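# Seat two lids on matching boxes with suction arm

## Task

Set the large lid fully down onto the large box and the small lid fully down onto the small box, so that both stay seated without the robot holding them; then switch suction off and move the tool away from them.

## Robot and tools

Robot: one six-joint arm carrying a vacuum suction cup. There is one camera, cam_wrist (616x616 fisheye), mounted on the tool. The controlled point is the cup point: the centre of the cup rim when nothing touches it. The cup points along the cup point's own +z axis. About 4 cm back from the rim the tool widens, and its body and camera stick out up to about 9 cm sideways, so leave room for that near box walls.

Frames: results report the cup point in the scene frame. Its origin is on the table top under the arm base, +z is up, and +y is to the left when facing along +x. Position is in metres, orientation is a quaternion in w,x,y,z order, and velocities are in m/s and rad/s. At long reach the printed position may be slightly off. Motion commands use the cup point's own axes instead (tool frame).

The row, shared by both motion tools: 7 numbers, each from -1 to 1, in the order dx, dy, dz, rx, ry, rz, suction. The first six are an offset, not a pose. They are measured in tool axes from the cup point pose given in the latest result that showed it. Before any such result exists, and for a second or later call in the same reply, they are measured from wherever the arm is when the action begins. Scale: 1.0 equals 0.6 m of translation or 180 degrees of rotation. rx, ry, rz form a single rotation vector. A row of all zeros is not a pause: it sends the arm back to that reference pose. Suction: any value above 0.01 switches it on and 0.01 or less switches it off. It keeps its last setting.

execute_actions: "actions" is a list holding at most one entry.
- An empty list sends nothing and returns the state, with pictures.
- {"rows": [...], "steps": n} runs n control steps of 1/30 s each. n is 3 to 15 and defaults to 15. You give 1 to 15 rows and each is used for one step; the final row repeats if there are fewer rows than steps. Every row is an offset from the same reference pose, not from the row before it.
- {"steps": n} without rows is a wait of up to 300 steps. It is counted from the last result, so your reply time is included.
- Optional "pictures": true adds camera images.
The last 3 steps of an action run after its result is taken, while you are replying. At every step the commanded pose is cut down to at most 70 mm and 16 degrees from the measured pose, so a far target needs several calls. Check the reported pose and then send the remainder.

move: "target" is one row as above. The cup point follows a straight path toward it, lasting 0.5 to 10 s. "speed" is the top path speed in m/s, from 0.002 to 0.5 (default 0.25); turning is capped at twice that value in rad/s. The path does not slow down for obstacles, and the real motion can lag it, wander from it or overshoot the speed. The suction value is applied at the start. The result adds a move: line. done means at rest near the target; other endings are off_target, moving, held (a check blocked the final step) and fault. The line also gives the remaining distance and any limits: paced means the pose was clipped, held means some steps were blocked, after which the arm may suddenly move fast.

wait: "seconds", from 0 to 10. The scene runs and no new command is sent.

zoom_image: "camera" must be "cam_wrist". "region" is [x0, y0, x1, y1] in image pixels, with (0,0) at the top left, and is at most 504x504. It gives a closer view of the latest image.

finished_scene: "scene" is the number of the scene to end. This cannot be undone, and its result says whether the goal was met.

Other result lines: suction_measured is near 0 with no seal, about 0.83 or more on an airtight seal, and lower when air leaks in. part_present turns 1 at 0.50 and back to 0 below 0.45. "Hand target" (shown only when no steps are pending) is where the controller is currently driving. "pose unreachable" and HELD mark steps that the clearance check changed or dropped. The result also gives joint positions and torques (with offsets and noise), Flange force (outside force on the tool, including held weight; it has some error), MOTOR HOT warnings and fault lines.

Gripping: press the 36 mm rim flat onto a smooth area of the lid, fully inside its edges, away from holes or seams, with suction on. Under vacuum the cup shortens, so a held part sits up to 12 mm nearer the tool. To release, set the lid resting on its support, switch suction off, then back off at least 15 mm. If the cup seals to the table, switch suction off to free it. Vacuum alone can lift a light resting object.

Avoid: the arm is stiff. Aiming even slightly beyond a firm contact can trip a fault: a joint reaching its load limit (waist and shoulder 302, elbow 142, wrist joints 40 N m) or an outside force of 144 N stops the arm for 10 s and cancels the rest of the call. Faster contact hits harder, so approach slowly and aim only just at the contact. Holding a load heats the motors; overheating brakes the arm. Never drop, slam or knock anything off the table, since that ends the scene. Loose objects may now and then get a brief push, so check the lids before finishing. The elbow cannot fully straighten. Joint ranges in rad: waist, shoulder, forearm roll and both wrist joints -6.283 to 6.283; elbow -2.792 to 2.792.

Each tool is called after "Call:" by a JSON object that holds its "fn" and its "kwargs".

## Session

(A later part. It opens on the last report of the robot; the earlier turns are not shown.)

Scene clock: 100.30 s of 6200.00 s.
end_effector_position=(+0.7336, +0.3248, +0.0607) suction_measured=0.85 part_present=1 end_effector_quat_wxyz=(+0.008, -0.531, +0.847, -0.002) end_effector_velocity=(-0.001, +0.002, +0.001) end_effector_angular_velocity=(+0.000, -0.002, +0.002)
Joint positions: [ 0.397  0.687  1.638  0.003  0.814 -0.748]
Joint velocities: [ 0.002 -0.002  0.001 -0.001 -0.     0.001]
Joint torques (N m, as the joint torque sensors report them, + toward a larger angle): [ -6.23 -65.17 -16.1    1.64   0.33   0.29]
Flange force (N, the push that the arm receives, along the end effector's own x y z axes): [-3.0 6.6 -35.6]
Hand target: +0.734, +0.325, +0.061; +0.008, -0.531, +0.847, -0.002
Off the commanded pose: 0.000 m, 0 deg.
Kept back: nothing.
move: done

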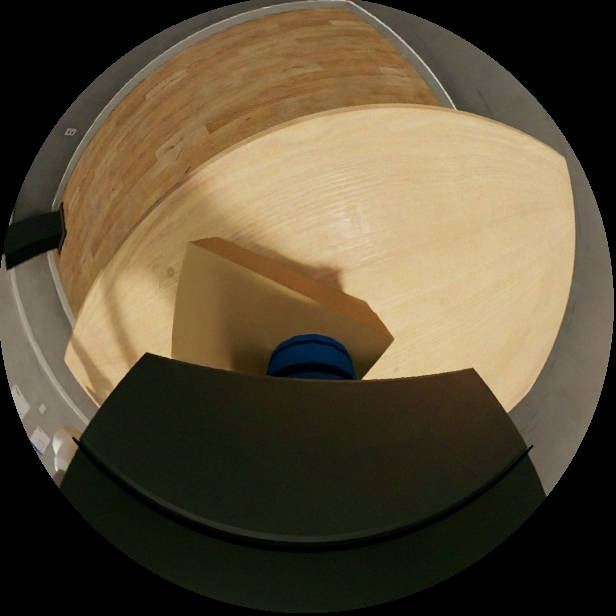

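Call:
{"fn": "move", "kwargs": {"target": [0,-0.01,-0.025,0,0,-0.025,1], "speed": 0.03}}

Call:
{"fn": "move", "kwargs": {"target": [0,0,0.025,0,0,0,1], "speed": 0.01}}

Scene clock: 102.07 s of 6200.00 s.
end_effector_position=(+0.7388, +0.3221, +0.0758) suction_measured=0.85 part_present=1 end_effector_quat_wxyz=(+0.008, -0.564, +0.826, -0.003) end_effector_velocity=(+0.000, +0.000, -0.000) end_effector_angular_velocity=(+0.000, -0.001, +0.001)
Joint positions: [ 0.392  0.675  1.625  0.003  0.839 -0.832]
Joint velocities: [ 0.     0.    -0.    -0.    -0.001 -0.   ]
Joint torques (N m, as the joint torque sensors report them, + toward a larger angle): [ -0.6  -94.02 -31.49   3.02   0.43   0.18]
Flange force (N, the push that the arm receives, along the end effector's own x y z axes): [1.6 0.7 2.2]
Hand target: +0.739, +0.322, +0.076; +0.008, -0.564, +0.826, -0.002
Off the commanded pose: 0.000 m, 0 deg.
Kept back: nothing.
move: done

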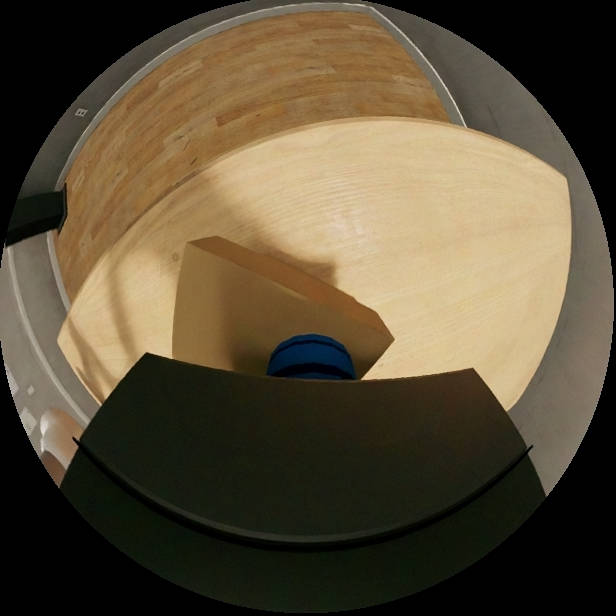

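Scene clock: 103.80 s of 6200.00 s.
end_effector_position=(+0.7391, +0.3222, +0.0609) suction_measured=0.85 part_present=1 end_effector_quat_wxyz=(+0.008, -0.564, +0.826, -0.003) end_effector_velocity=(-0.000, -0.000, +0.000) end_effector_angular_velocity=(+0.000, +0.000, -0.003)
Joint positions: [ 0.392  0.691  1.629  0.003  0.818 -0.832]
Joint velocities: [-0.    -0.001  0.     0.001  0.     0.002]
Joint torques (N m, as the joint torque sensors report them, + toward a larger angle): [ -4.84 -67.71 -17.53   1.93   0.3    0.26]
Flange force (N, the push that the arm receives, along the end effector's own x y z axes): [-1.9 5.4 -32.5]
Hand target: +0.739, +0.322, +0.061; +0.008, -0.564, +0.826, -0.003
Off the commanded pose: 0.000 m, 0 deg.
Kept back: nothing.
move: done

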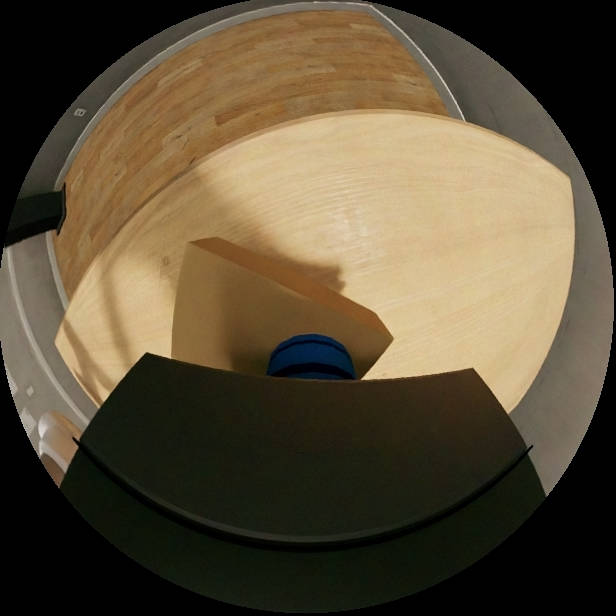

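Release and look from above.

Call:
{"fn": "move", "kwargs": {"target": [0,0,-0.03,0,0,0,0], "speed": 0.03}}

Call:
{"fn": "move", "kwargs": {"target": [0.15,0,-0.3,0,0,0,0]}}

Call:
{"fn": "zoom_image", "kwargs": {"camera": "cam_wrist", "region": [200,120,400,320]}}

Scene clock: 104.90 s of 6200.00 s.
end_effector_position=(+0.7388, +0.3221, +0.0789) suction_measured=0.00 part_present=0 end_effector_quat_wxyz=(+0.008, -0.564, +0.826, -0.003) end_effector_velocity=(+0.001, +0.000, +0.001) end_effector_angular_velocity=(+0.002, -0.003, -0.002)
Joint positions: [ 0.392  0.672  1.624  0.003  0.843 -0.832]
Joint velocities: [-0.    -0.001  0.     0.001 -0.002  0.001]
Joint torques (N m, as the joint torque sensors report them, + toward a larger angle): [ -1.33 -94.54 -31.59   2.96   0.45   0.28]
Flange force (N, the push that the arm receives, along the end effector's own x y z axes): [0.4 1.2 2.2]
Hand target: +0.739, +0.322, +0.079; +0.008, -0.564, +0.826, -0.003
Off the commanded pose: 0.000 m, 0 deg.
Kept back: nothing.
move: done

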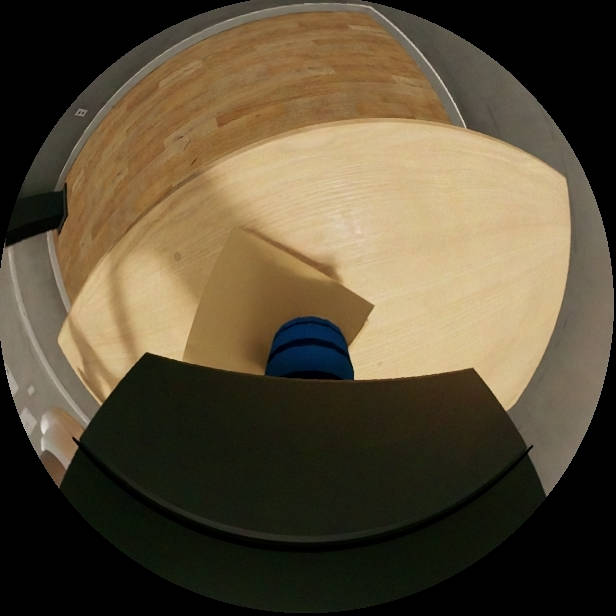

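Scene clock: 106.10 s of 6200.00 s.
end_effector_position=(+0.7031, +0.2375, +0.2579) suction_measured=0.00 part_present=0 end_effector_quat_wxyz=(+0.008, -0.564, +0.826, -0.002) end_effector_velocity=(+0.001, +0.001, +0.002) end_effector_angular_velocity=(+0.002, -0.003, -0.000)
Joint positions: [ 0.302  0.423  1.654  0.003  1.062 -0.922]
Joint velocities: [ 0.    -0.002 -0.001  0.001 -0.002 -0.   ]
Joint torques (N m, as the joint torque sensors report them, + toward a larger angle): [  0.55 -75.56 -36.48   3.49   0.37   0.02]
Flange force (N, the push that the arm receives, along the end effector's own x y z axes): [3.2 1.5 0.8]
Hand target: +0.703, +0.238, +0.258; +0.008, -0.564, +0.826, -0.002
Off the commanded pose: 0.000 m, 0 deg.
Kept back: nothing.
move: done

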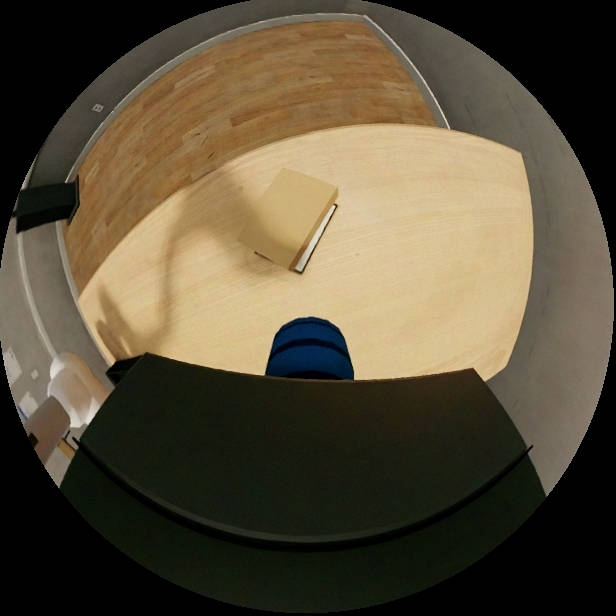

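Region (200, 120, 400, 320) of cam_wrist's 616x616 image, scaled by 2.520, with more detail than that image has.

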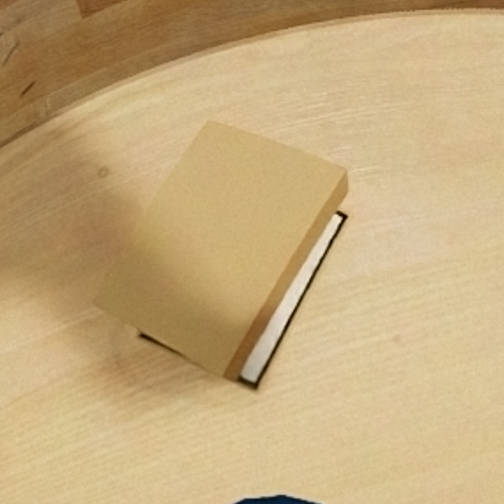

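Call:
{"fn": "move", "kwargs": {"target": [-0.1,0.04,0.29,0.06,0,0,1]}}

Call:
{"fn": "move", "kwargs": {"target": [0,0,0.02,0,0,0,1], "speed": 0.01}}

Scene clock: 107.50 s of 6200.00 s.
end_effector_position=(+0.7054, +0.3027, +0.0841) suction_measured=0.00 part_present=0 end_effector_quat_wxyz=(+0.061, -0.560, +0.822, -0.080) end_effector_velocity=(-0.000, +0.001, -0.001) end_effector_angular_velocity=(+0.000, -0.000, +0.000)
Joint positions: [ 0.432  0.583  1.791 -0.219  0.642 -0.622]
Joint velocities: [ 0.001  0.001 -0.    -0.    -0.001  0.002]
Joint torques (N m, as the joint torque sensors report them, + toward a larger angle): [  0.15 -85.2  -28.86   2.44   0.37   0.04]
Flange force (N, the push that the arm receives, along the end effector's own x y z axes): [0.8 -0.5 3.5]
Hand target: +0.705, +0.303, +0.084; +0.061, -0.560, +0.822, -0.080
Off the commanded pose: 0.000 m, 0 deg.
Kept back: nothing.
move: done

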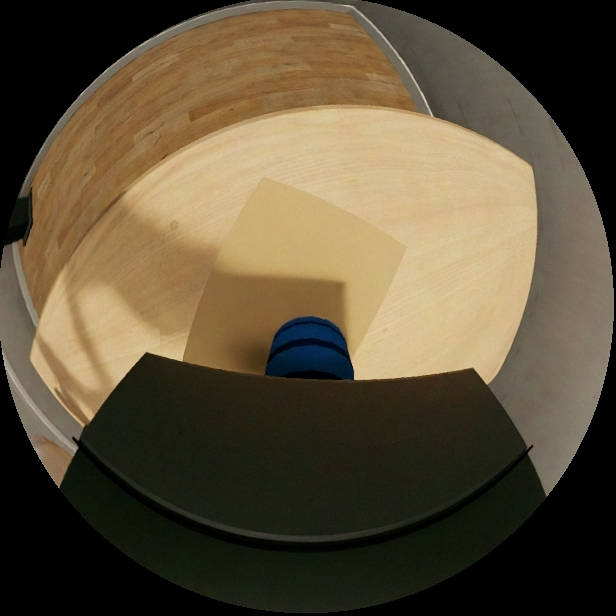

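Scene clock: 108.93 s of 6200.00 s.
end_effector_position=(+0.7077, +0.3019, +0.0724) suction_measured=0.83 part_present=1 end_effector_quat_wxyz=(+0.061, -0.560, +0.822, -0.080) end_effector_velocity=(+0.000, +0.000, -0.001) end_effector_angular_velocity=(-0.000, -0.001, +0.001)
Joint positions: [ 0.43   0.599  1.792 -0.224  0.626 -0.618]
Joint velocities: [ 0.     0.001  0.    -0.001 -0.002 -0.   ]
Joint torques (N m, as the joint torque sensors report them, + toward a larger angle): [  0.15 -80.23 -26.23   2.57   0.3    0.2 ]
Flange force (N, the push that the arm receives, along the end effector's own x y z axes): [2.4 -0.9 -4.3]
Hand target: +0.708, +0.302, +0.072; +0.061, -0.560, +0.822, -0.080
Off the commanded pose: 0.000 m, 0 deg.
Kept back: nothing.
move: done

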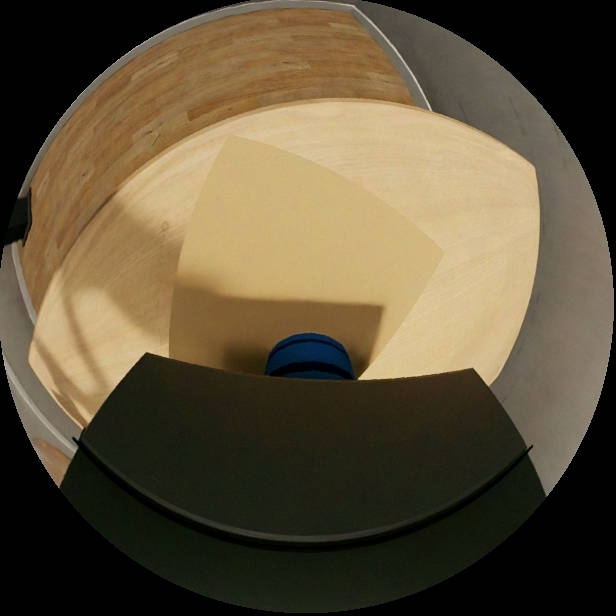

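Call:
{"fn": "move", "kwargs": {"target": [0,0,-0.04,-0.06,0,0,1], "speed": 0.05}}

Call:
{"fn": "move", "kwargs": {"target": [0.01,-0.028,0,0,0,-0.01,1], "speed": 0.03}}

Call:
{"fn": "move", "kwargs": {"target": [0,0,0.058,0,0,0,1], "speed": 0.01}}

Scene clock: 111.30 s of 6200.00 s.
end_effector_position=(+0.7032, +0.3036, +0.0960) suction_measured=0.85 part_present=1 end_effector_quat_wxyz=(+0.008, -0.564, +0.826, -0.003) end_effector_velocity=(+0.000, -0.000, -0.000) end_effector_angular_velocity=(-0.000, +0.000, +0.001)
Joint positions: [ 0.386  0.605  1.708  0.003  0.826 -0.838]
Joint velocities: [-0.001  0.    -0.001  0.     0.001 -0.002]
Joint torques (N m, as the joint torque sensors report them, + toward a larger angle): [  0.34 -87.27 -31.91   2.89   0.41   0.17]
Flange force (N, the push that the arm receives, along the end effector's own x y z axes): [4.2 1.4 1.8]
Hand target: +0.703, +0.304, +0.096; +0.008, -0.564, +0.826, -0.003
Off the commanded pose: 0.000 m, 0 deg.
Kept back: nothing.
move: done

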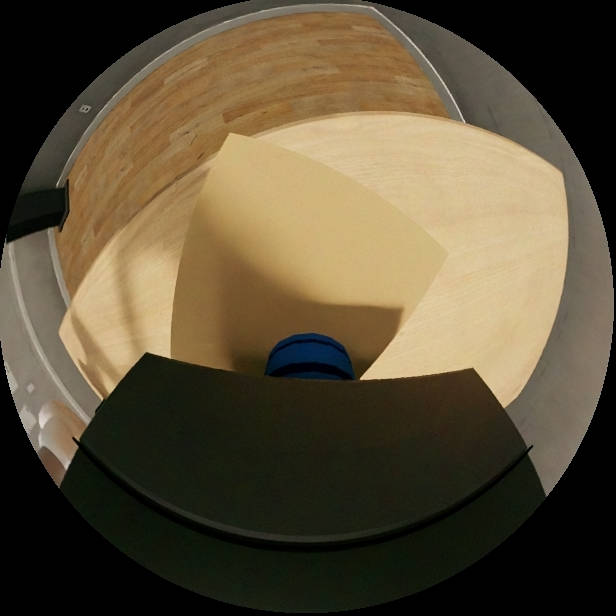

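Scene clock: 112.17 s of 6200.00 s.
end_effector_position=(+0.7166, +0.2919, +0.0962) suction_measured=0.85 part_present=1 end_effector_quat_wxyz=(+0.008, -0.577, +0.817, -0.003) end_effector_velocity=(-0.000, +0.000, -0.000) end_effector_angular_velocity=(-0.000, -0.000, +0.000)
Joint positions: [ 0.366  0.614  1.69   0.003  0.834 -0.89 ]
Joint velocities: [ 0.001  0.    -0.    -0.001 -0.     0.001]
Joint torques (N m, as the joint torque sensors report them, + toward a larger angle): [  0.11 -88.72 -31.54   3.01   0.45   0.12]
Flange force (N, the push that the arm receives, along the end effector's own x y z axes): [2.1 0.8 2.5]
Hand target: +0.717, +0.292, +0.096; +0.008, -0.577, +0.817, -0.003
Off the commanded pose: 0.000 m, 0 deg.
Kept back: nothing.
move: done

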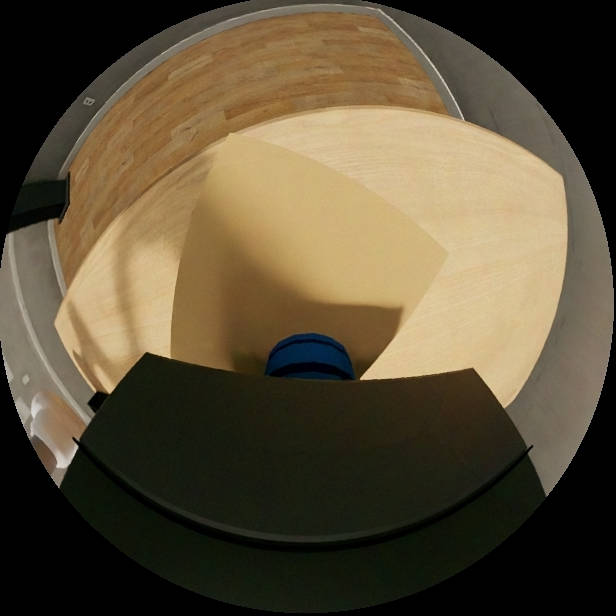

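Scene clock: 115.87 s of 6200.00 s.
end_effector_position=(+0.7173, +0.2920, +0.0615) suction_measured=0.85 part_present=1 end_effector_quat_wxyz=(+0.008, -0.577, +0.817, -0.003) end_effector_velocity=(-0.000, -0.001, -0.001) end_effector_angular_velocity=(-0.000, -0.000, -0.001)
Joint positions: [ 0.366  0.653  1.702  0.003  0.784 -0.89 ]
Joint velocities: [-0.001  0.     0.001 -0.    -0.002  0.   ]
Joint torques (N m, as the joint torque sensors report them, + toward a larger angle): [  2.83 -68.86 -20.69   3.37  -0.32   0.35]
Flange force (N, the push that the arm receives, along the end effector's own x y z axes): [7.4 0.1 -26.5]
Hand target: +0.717, +0.292, +0.061; +0.008, -0.577, +0.817, -0.003
Off the commanded pose: 0.000 m, 0 deg.
Kept back: nothing.
move: done

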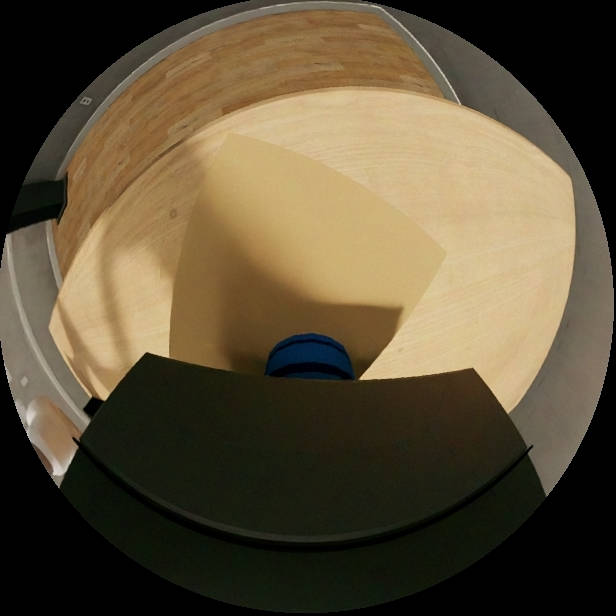

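Call:
{"fn": "move", "kwargs": {"target": [-0.012,-0.004,-0.025,0,0,0,1], "speed": 0.03}}

Call:
{"fn": "move", "kwargs": {"target": [0,0,0.025,0,0,0,1], "speed": 0.01}}

Scene clock: 116.93 s of 6200.00 s.
end_effector_position=(+0.7217, +0.2980, +0.0766) suction_measured=0.85 part_present=1 end_effector_quat_wxyz=(+0.008, -0.577, +0.817, -0.003) end_effector_velocity=(+0.000, -0.001, -0.001) end_effector_angular_velocity=(-0.000, +0.001, +0.000)
Joint positions: [ 0.371  0.644  1.682  0.003  0.813 -0.884]
Joint velocities: [-0.001  0.001 -0.     0.     0.    -0.001]
Joint torques (N m, as the joint torque sensors report them, + toward a larger angle): [ -0.48 -90.55 -31.05   2.9    0.34   0.21]
Flange force (N, the push that the arm receives, along the end effector's own x y z axes): [2.3 1.1 1.7]
Hand target: +0.722, +0.298, +0.077; +0.008, -0.577, +0.817, -0.003
Off the commanded pose: 0.000 m, 0 deg.
Kept back: nothing.
move: done

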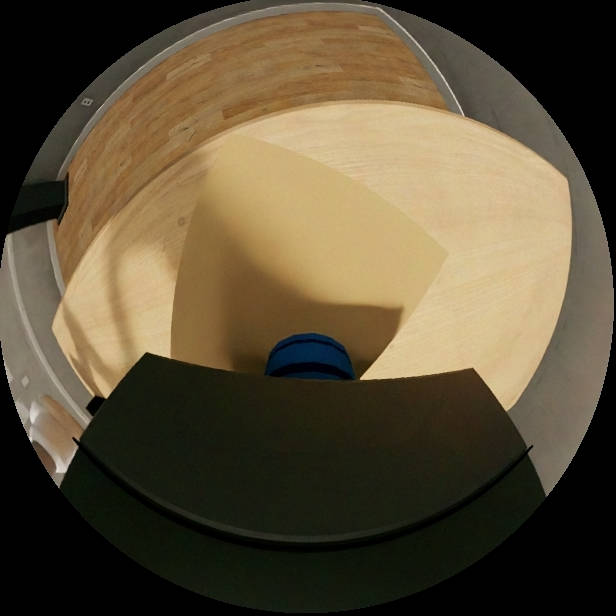

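Scene clock: 118.67 s of 6200.00 s.
end_effector_position=(+0.7220, +0.2981, +0.0617) suction_measured=0.85 part_present=1 end_effector_quat_wxyz=(+0.008, -0.577, +0.817, -0.003) end_effector_velocity=(+0.000, -0.000, -0.002) end_effector_angular_velocity=(+0.000, +0.001, -0.002)
Joint positions: [ 0.371  0.661  1.687  0.003  0.791 -0.884]
Joint velocities: [-0.     0.002  0.     0.    -0.002  0.001]
Joint torques (N m, as the joint torque sensors report them, + toward a larger angle): [  1.94 -72.36 -21.55   3.09  -0.06   0.18]
Flange force (N, the push that the arm receives, along the end effector's own x y z axes): [5.4 0.4 -23.1]
Hand target: +0.722, +0.298, +0.062; +0.008, -0.577, +0.817, -0.003
Off the commanded pose: 0.000 m, 0 deg.
Kept back: nothing.
move: done

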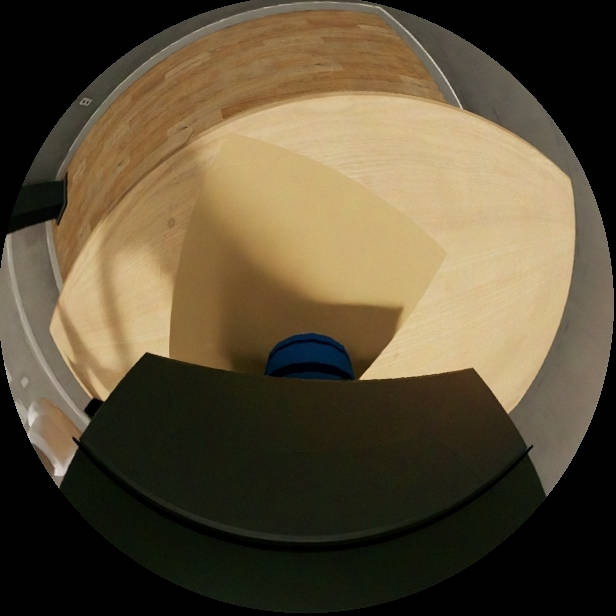

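Call:
{"fn": "move", "kwargs": {"target": [0,0,-0.03,0,0,0,0], "speed": 0.03}}

Call:
{"fn": "move", "kwargs": {"target": [0.05,0,-0.3,0,0,0,0]}}

Call:
{"fn": "zoom_image", "kwargs": {"camera": "cam_wrist", "region": [200,120,400,320]}}

Scene clock: 119.77 s of 6200.00 s.
end_effector_position=(+0.7217, +0.2980, +0.0796) suction_measured=0.00 part_present=0 end_effector_quat_wxyz=(+0.008, -0.577, +0.817, -0.003) end_effector_velocity=(+0.001, +0.000, +0.000) end_effector_angular_velocity=(-0.000, -0.002, +0.002)
Joint positions: [ 0.371  0.64   1.681  0.003  0.817 -0.884]
Joint velocities: [ 0.    -0.    -0.    -0.001 -0.001 -0.001]
Joint torques (N m, as the joint torque sensors report them, + toward a larger angle): [  0.13 -89.83 -30.88   2.92   0.5    0.3 ]
Flange force (N, the push that the arm receives, along the end effector's own x y z axes): [2.7 1.3 0.9]
Hand target: +0.722, +0.298, +0.080; +0.008, -0.577, +0.817, -0.003
Off the commanded pose: 0.000 m, 0 deg.
Kept back: nothing.
move: done

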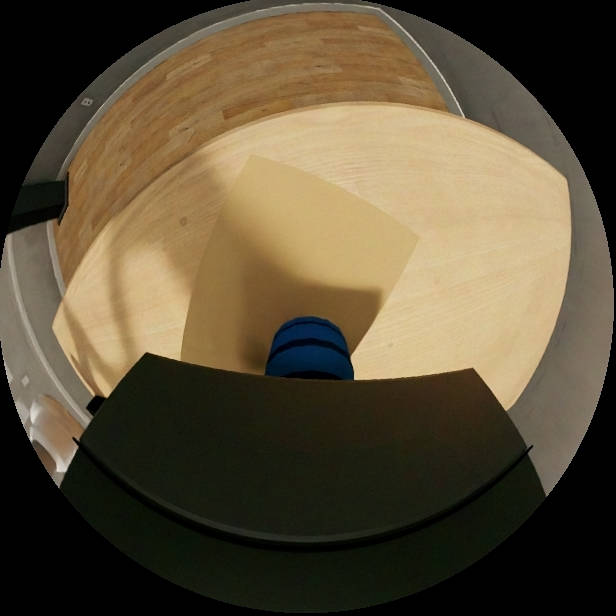

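Scene clock: 120.87 s of 6200.00 s.
end_effector_position=(+0.7085, +0.2690, +0.2593) suction_measured=0.00 part_present=0 end_effector_quat_wxyz=(+0.008, -0.577, +0.817, -0.003) end_effector_velocity=(-0.000, +0.000, +0.001) end_effector_angular_velocity=(+0.001, -0.001, -0.000)
Joint positions: [ 0.34   0.444  1.619  0.003  1.076 -0.915]
Joint velocities: [ 0.    -0.002 -0.     0.001  0.001  0.   ]
Joint torques (N m, as the joint torque sensors report them, + toward a larger angle): [  0.67 -78.54 -37.66   3.42   0.46   0.2 ]
Flange force (N, the push that the arm receives, along the end effector's own x y z axes): [4.4 1.7 2.5]
Hand target: +0.709, +0.269, +0.259; +0.008, -0.577, +0.817, -0.003
Off the commanded pose: 0.000 m, 0 deg.
Kept back: nothing.
move: done

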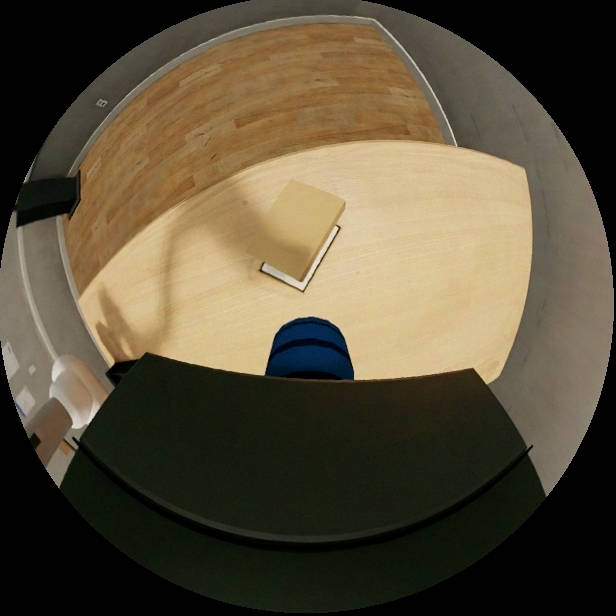

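Region (200, 120, 400, 320) of cam_wrist's 616x616 image, scaled by 2.520, with more detail than that image has.

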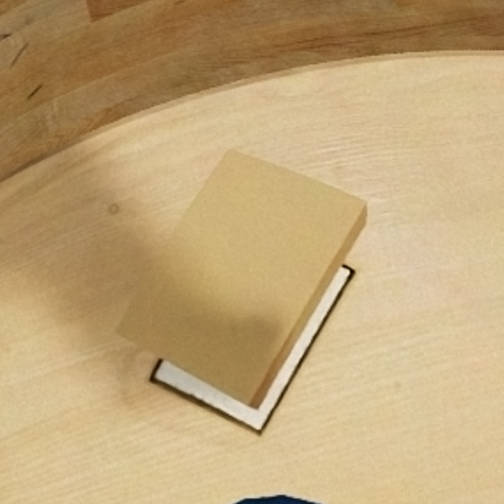

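Call:
{"fn": "move", "kwargs": {"target": [-0.08,0.01,0.29,0.05,0.03,0,1]}}

Call:
{"fn": "move", "kwargs": {"target": [0,0,0.022,0,0,0,1], "speed": 0.01}}

Scene clock: 122.23 s of 6200.00 s.
end_effector_position=(+0.7217, +0.3168, +0.0856) suction_measured=0.00 part_present=0 end_effector_quat_wxyz=(+0.015, -0.573, +0.814, -0.094) end_effector_velocity=(+0.000, +0.001, -0.000) end_effector_angular_velocity=(-0.001, -0.001, +0.001)
Joint positions: [ 0.457  0.633  1.692 -0.25   0.782 -0.622]
Joint velocities: [ 0.001  0.001 -0.001 -0.002 -0.     0.002]
Joint torques (N m, as the joint torque sensors report them, + toward a larger angle): [ -0.83 -89.67 -31.24   2.53   0.43   0.35]
Flange force (N, the push that the arm receives, along the end effector's own x y z axes): [2.4 2.7 2.8]
Hand target: +0.722, +0.317, +0.086; +0.015, -0.573, +0.814, -0.094
Off the commanded pose: 0.000 m, 0 deg.
Kept back: nothing.
move: done

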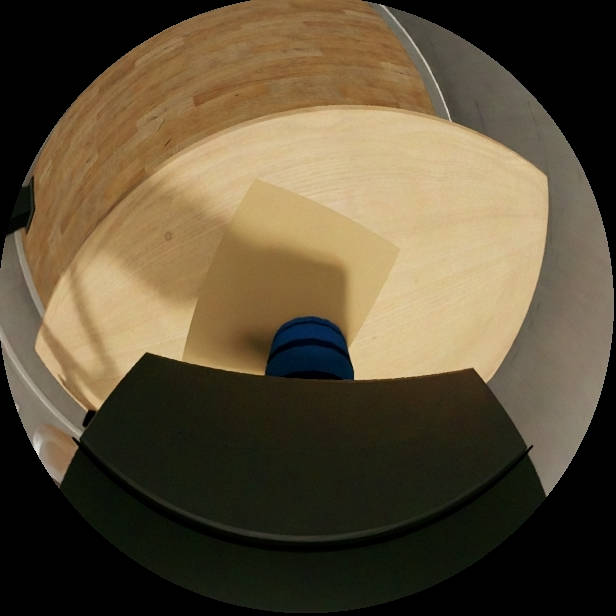

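Scene clock: 123.77 s of 6200.00 s.
end_effector_position=(+0.7235, +0.3150, +0.0726) suction_measured=0.76 part_present=1 end_effector_quat_wxyz=(+0.015, -0.573, +0.814, -0.094) end_effector_velocity=(+0.000, -0.001, +0.001) end_effector_angular_velocity=(-0.001, -0.000, +0.000)
Joint positions: [ 0.454  0.648  1.695 -0.255  0.764 -0.618]
Joint velocities: [-0.001 -0.001  0.    -0.001  0.001 -0.   ]
Joint torques (N m, as the joint torque sensors report them, + toward a larger angle): [  0.28 -89.94 -29.94   2.36   0.39   0.3 ]
Flange force (N, the push that the arm receives, along the end effector's own x y z axes): [3.1 0.3 1.3]
Hand target: +0.724, +0.315, +0.073; +0.015, -0.573, +0.814, -0.094
Off the commanded pose: 0.000 m, 0 deg.
Kept back: nothing.
move: done

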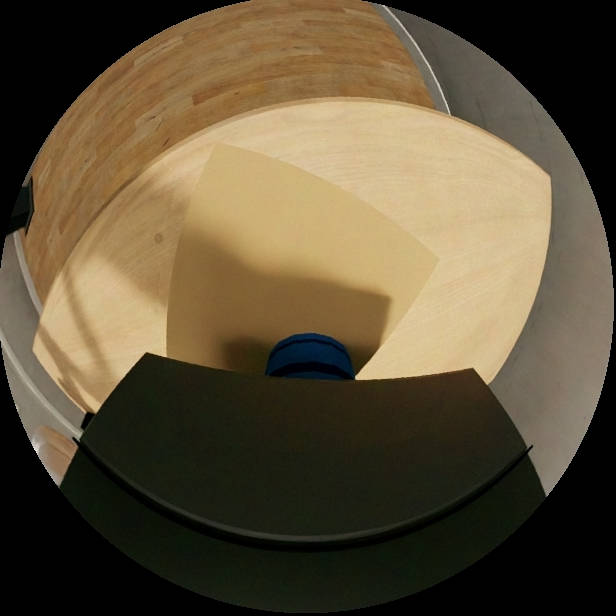

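Call:
{"fn": "move", "kwargs": {"target": [0,0,-0.04,-0.05,-0.03,0,1], "speed": 0.05}}

Call:
{"fn": "move", "kwargs": {"target": [0.034,-0.018,0,0,0,0,1], "speed": 0.03}}

Call:
{"fn": "move", "kwargs": {"target": [0,0,0.058,0,0,0,1], "speed": 0.01}}

Scene clock: 126.07 s of 6200.00 s.
end_effector_position=(+0.7203, +0.3184, +0.0962) suction_measured=0.85 part_present=1 end_effector_quat_wxyz=(+0.008, -0.577, +0.817, -0.003) end_effector_velocity=(+0.001, -0.001, +0.000) end_effector_angular_velocity=(+0.002, -0.002, -0.002)
Joint positions: [ 0.396  0.631  1.659  0.002  0.849 -0.859]
Joint velocities: [-0.002 -0.    -0.     0.002 -0.002 -0.001]
Joint torques (N m, as the joint torque sensors report them, + toward a larger angle): [ -0.58 -91.17 -32.02   2.76   0.42   0.11]
Flange force (N, the push that the arm receives, along the end effector's own x y z axes): [1.8 0.7 2.3]
Hand target: +0.720, +0.318, +0.096; +0.008, -0.577, +0.817, -0.003
Off the commanded pose: 0.000 m, 0 deg.
Kept back: nothing.
move: done

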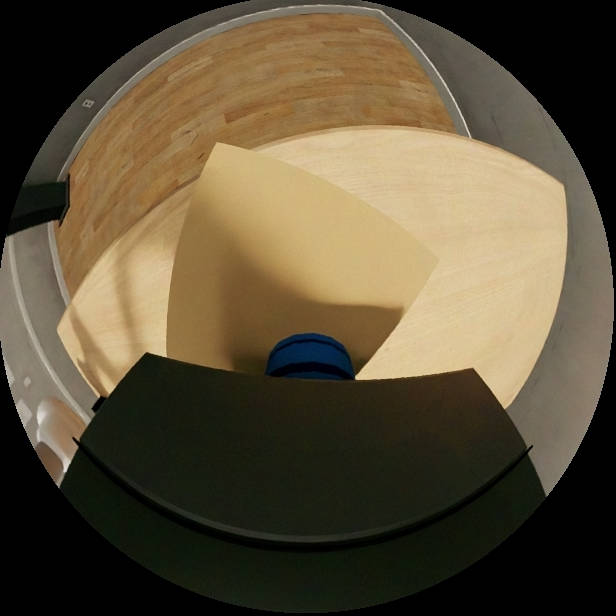

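Scene clock: 127.10 s of 6200.00 s.
end_effector_position=(+0.7238, +0.2955, +0.0962) suction_measured=0.85 part_present=1 end_effector_quat_wxyz=(+0.008, -0.577, +0.817, -0.003) end_effector_velocity=(+0.000, -0.001, +0.000) end_effector_angular_velocity=(+0.000, -0.001, -0.001)
Joint positions: [ 0.367  0.624  1.673  0.002  0.842 -0.888]
Joint velocities: [-0.001 -0.001  0.    -0.    -0.001  0.001]
Joint torques (N m, as the joint torque sensors report them, + toward a larger angle): [ -0.31 -90.31 -31.49   3.08   0.43   0.14]
Flange force (N, the push that the arm receives, along the end effector's own x y z axes): [1.1 0.1 2.6]
Hand target: +0.724, +0.296, +0.096; +0.008, -0.577, +0.817, -0.003
Off the commanded pose: 0.000 m, 0 deg.
Kept back: nothing.
move: done

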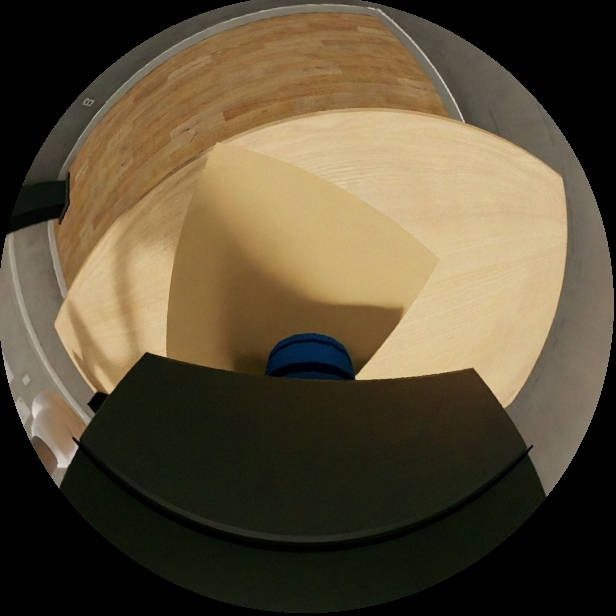

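Scene clock: 130.80 s of 6200.00 s.
end_effector_position=(+0.7244, +0.2957, +0.0615) suction_measured=0.85 part_present=1 end_effector_quat_wxyz=(+0.008, -0.577, +0.817, -0.003) end_effector_velocity=(-0.001, +0.000, -0.002) end_effector_angular_velocity=(-0.000, +0.000, +0.000)
Joint positions: [ 0.367  0.662  1.684  0.003  0.792 -0.888]
Joint velocities: [ 0.001  0.001  0.001 -0.    -0.002  0.001]
Joint torques (N m, as the joint torque sensors report them, + toward a larger angle): [  2.74 -70.46 -20.59   3.33  -0.18   0.17]
Flange force (N, the push that the arm receives, along the end effector's own x y z axes): [6.2 -0.1 -26.0]
Hand target: +0.724, +0.296, +0.061; +0.008, -0.577, +0.817, -0.003
Off the commanded pose: 0.000 m, 0 deg.
Kept back: nothing.
move: done

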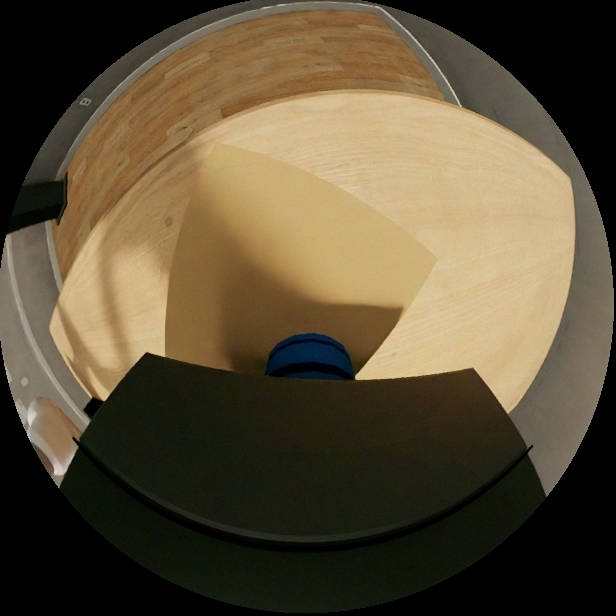

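Call:
{"fn": "move", "kwargs": {"target": [0.006,-0.013,-0.025,0,0,0,1], "speed": 0.03}}

Call:
{"fn": "move", "kwargs": {"target": [0,0,0.025,0,0,0,1], "speed": 0.01}}

Scene clock: 131.87 s of 6200.00 s.
end_effector_position=(+0.7303, +0.2896, +0.0766) suction_measured=0.85 part_present=1 end_effector_quat_wxyz=(+0.008, -0.577, +0.817, -0.003) end_effector_velocity=(-0.000, +0.001, +0.000) end_effector_angular_velocity=(+0.000, +0.000, +0.001)
Joint positions: [ 0.357  0.65   1.672  0.003  0.818 -0.898]
Joint velocities: [ 0.001  0.    -0.     0.001  0.    -0.001]
Joint torques (N m, as the joint torque sensors report them, + toward a larger angle): [ -0.23 -91.96 -31.54   2.85   0.38   0.19]
Flange force (N, the push that the arm receives, along the end effector's own x y z axes): [2.1 1.4 2.5]
Hand target: +0.730, +0.290, +0.077; +0.008, -0.577, +0.817, -0.003
Off the commanded pose: 0.000 m, 0 deg.
Kept back: nothing.
move: done

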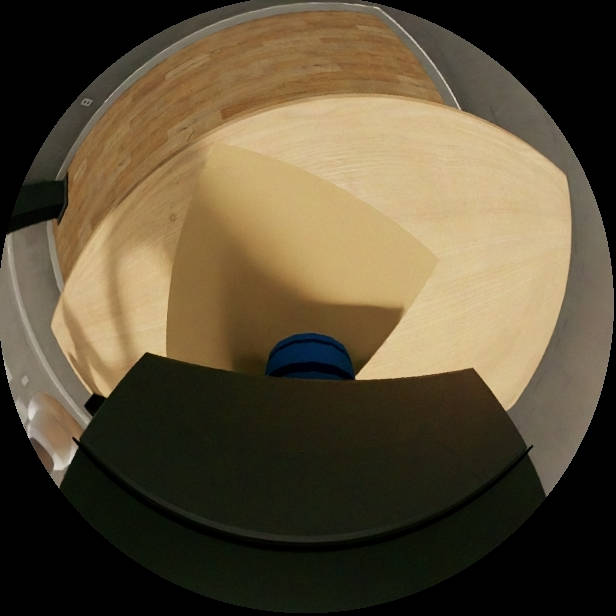

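Scene clock: 133.60 s of 6200.00 s.
end_effector_position=(+0.7307, +0.2897, +0.0618) suction_measured=0.85 part_present=1 end_effector_quat_wxyz=(+0.008, -0.577, +0.817, -0.003) end_effector_velocity=(+0.000, -0.000, -0.001) end_effector_angular_velocity=(-0.001, +0.000, -0.000)
Joint positions: [ 0.357  0.666  1.676  0.003  0.796 -0.898]
Joint velocities: [ 0.     0.002  0.    -0.001 -0.001  0.001]
Joint torques (N m, as the joint torque sensors report them, + toward a larger angle): [ -1.92 -55.23 -18.51   2.4   -2.24   0.17]
Flange force (N, the push that the arm receives, along the end effector's own x y z axes): [8.4 12.1 -47.3]
Hand target: +0.731, +0.290, +0.062; +0.008, -0.577, +0.817, -0.003
Off the commanded pose: 0.000 m, 0 deg.
Kept back: nothing.
move: done

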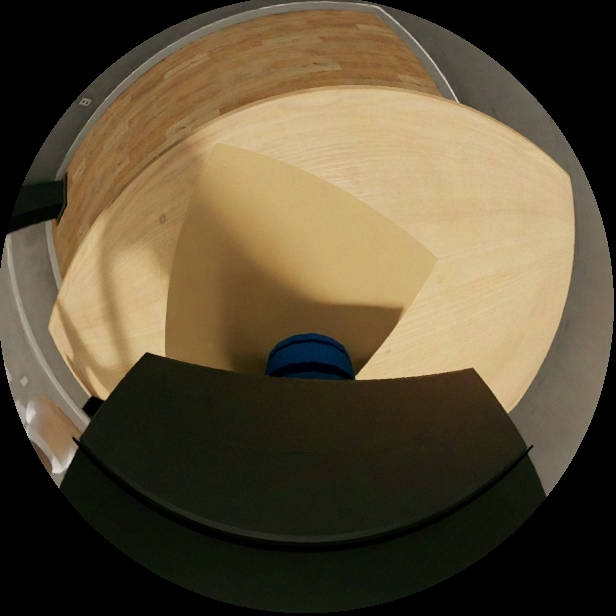

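Look again.

Call:
{"fn": "move", "kwargs": {"target": [0,0,-0.03,0,0,0,0], "speed": 0.03}}

Call:
{"fn": "move", "kwargs": {"target": [0.0,0,-0.3,0,0,0,0]}}

Call:
{"fn": "zoom_image", "kwargs": {"camera": "cam_wrist", "region": [200,120,400,320]}}

Scene clock: 134.70 s of 6200.00 s.
end_effector_position=(+0.7303, +0.2896, +0.0798) suction_measured=0.00 part_present=0 end_effector_quat_wxyz=(+0.008, -0.577, +0.817, -0.003) end_effector_velocity=(+0.000, +0.000, +0.000) end_effector_angular_velocity=(+0.000, -0.002, +0.000)
Joint positions: [ 0.357  0.646  1.67   0.003  0.822 -0.898]
Joint velocities: [ 0.    -0.    -0.    -0.001 -0.001  0.   ]
Joint torques (N m, as the joint torque sensors report them, + toward a larger angle): [ -0.44 -91.46 -31.36   2.77   0.48   0.34]
Flange force (N, the push that the arm receives, along the end effector's own x y z axes): [1.7 1.1 2.7]
Hand target: +0.730, +0.290, +0.080; +0.008, -0.577, +0.817, -0.003
Off the commanded pose: 0.000 m, 0 deg.
Kept back: nothing.
move: done

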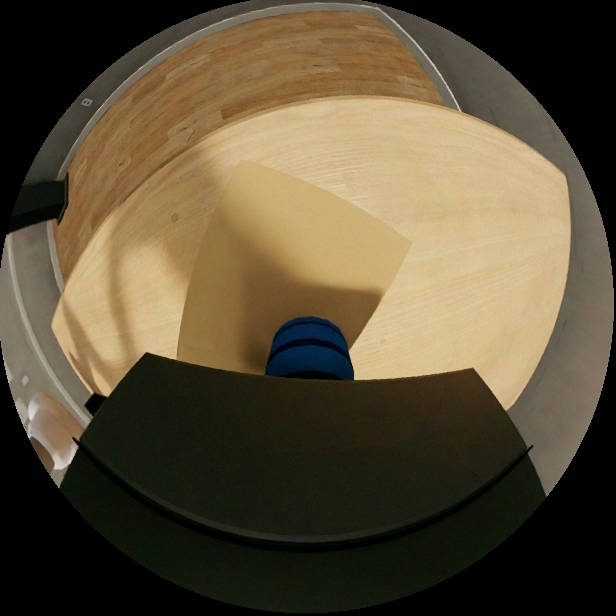

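Scene clock: 135.80 s of 6200.00 s.
end_effector_position=(+0.7271, +0.2890, +0.2597) suction_measured=0.00 part_present=0 end_effector_quat_wxyz=(+0.008, -0.577, +0.817, -0.003) end_effector_velocity=(+0.000, +0.000, +0.000) end_effector_angular_velocity=(+0.001, +0.000, -0.000)
Joint positions: [ 0.357  0.479  1.565  0.002  1.095 -0.898]
Joint velocities: [-0.     0.    -0.001  0.001  0.001 -0.   ]
Joint torques (N m, as the joint torque sensors report them, + toward a larger angle): [ -0.34 -82.04 -37.39   3.53   0.49   0.34]
Flange force (N, the push that the arm receives, along the end effector's own x y z axes): [2.4 1.3 2.4]
Hand target: +0.727, +0.289, +0.260; +0.008, -0.577, +0.817, -0.003
Off the commanded pose: 0.000 m, 0 deg.
Kept back: nothing.
move: done

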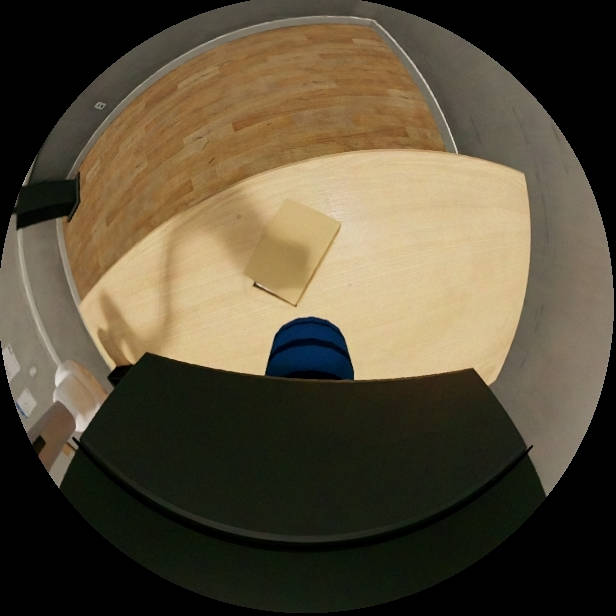

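Region (200, 120, 400, 320) of cam_wrist's 616x616 image, scaled by 2.520, with more detail than that image has.

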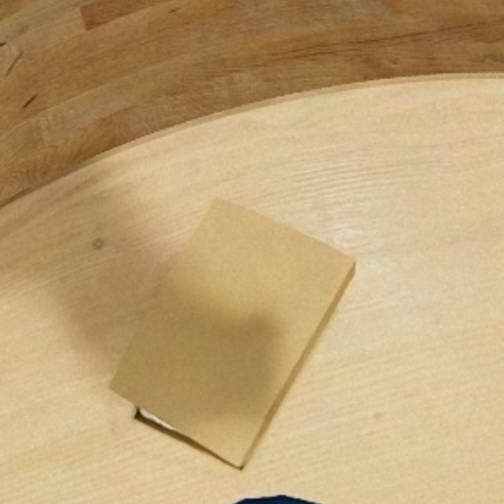

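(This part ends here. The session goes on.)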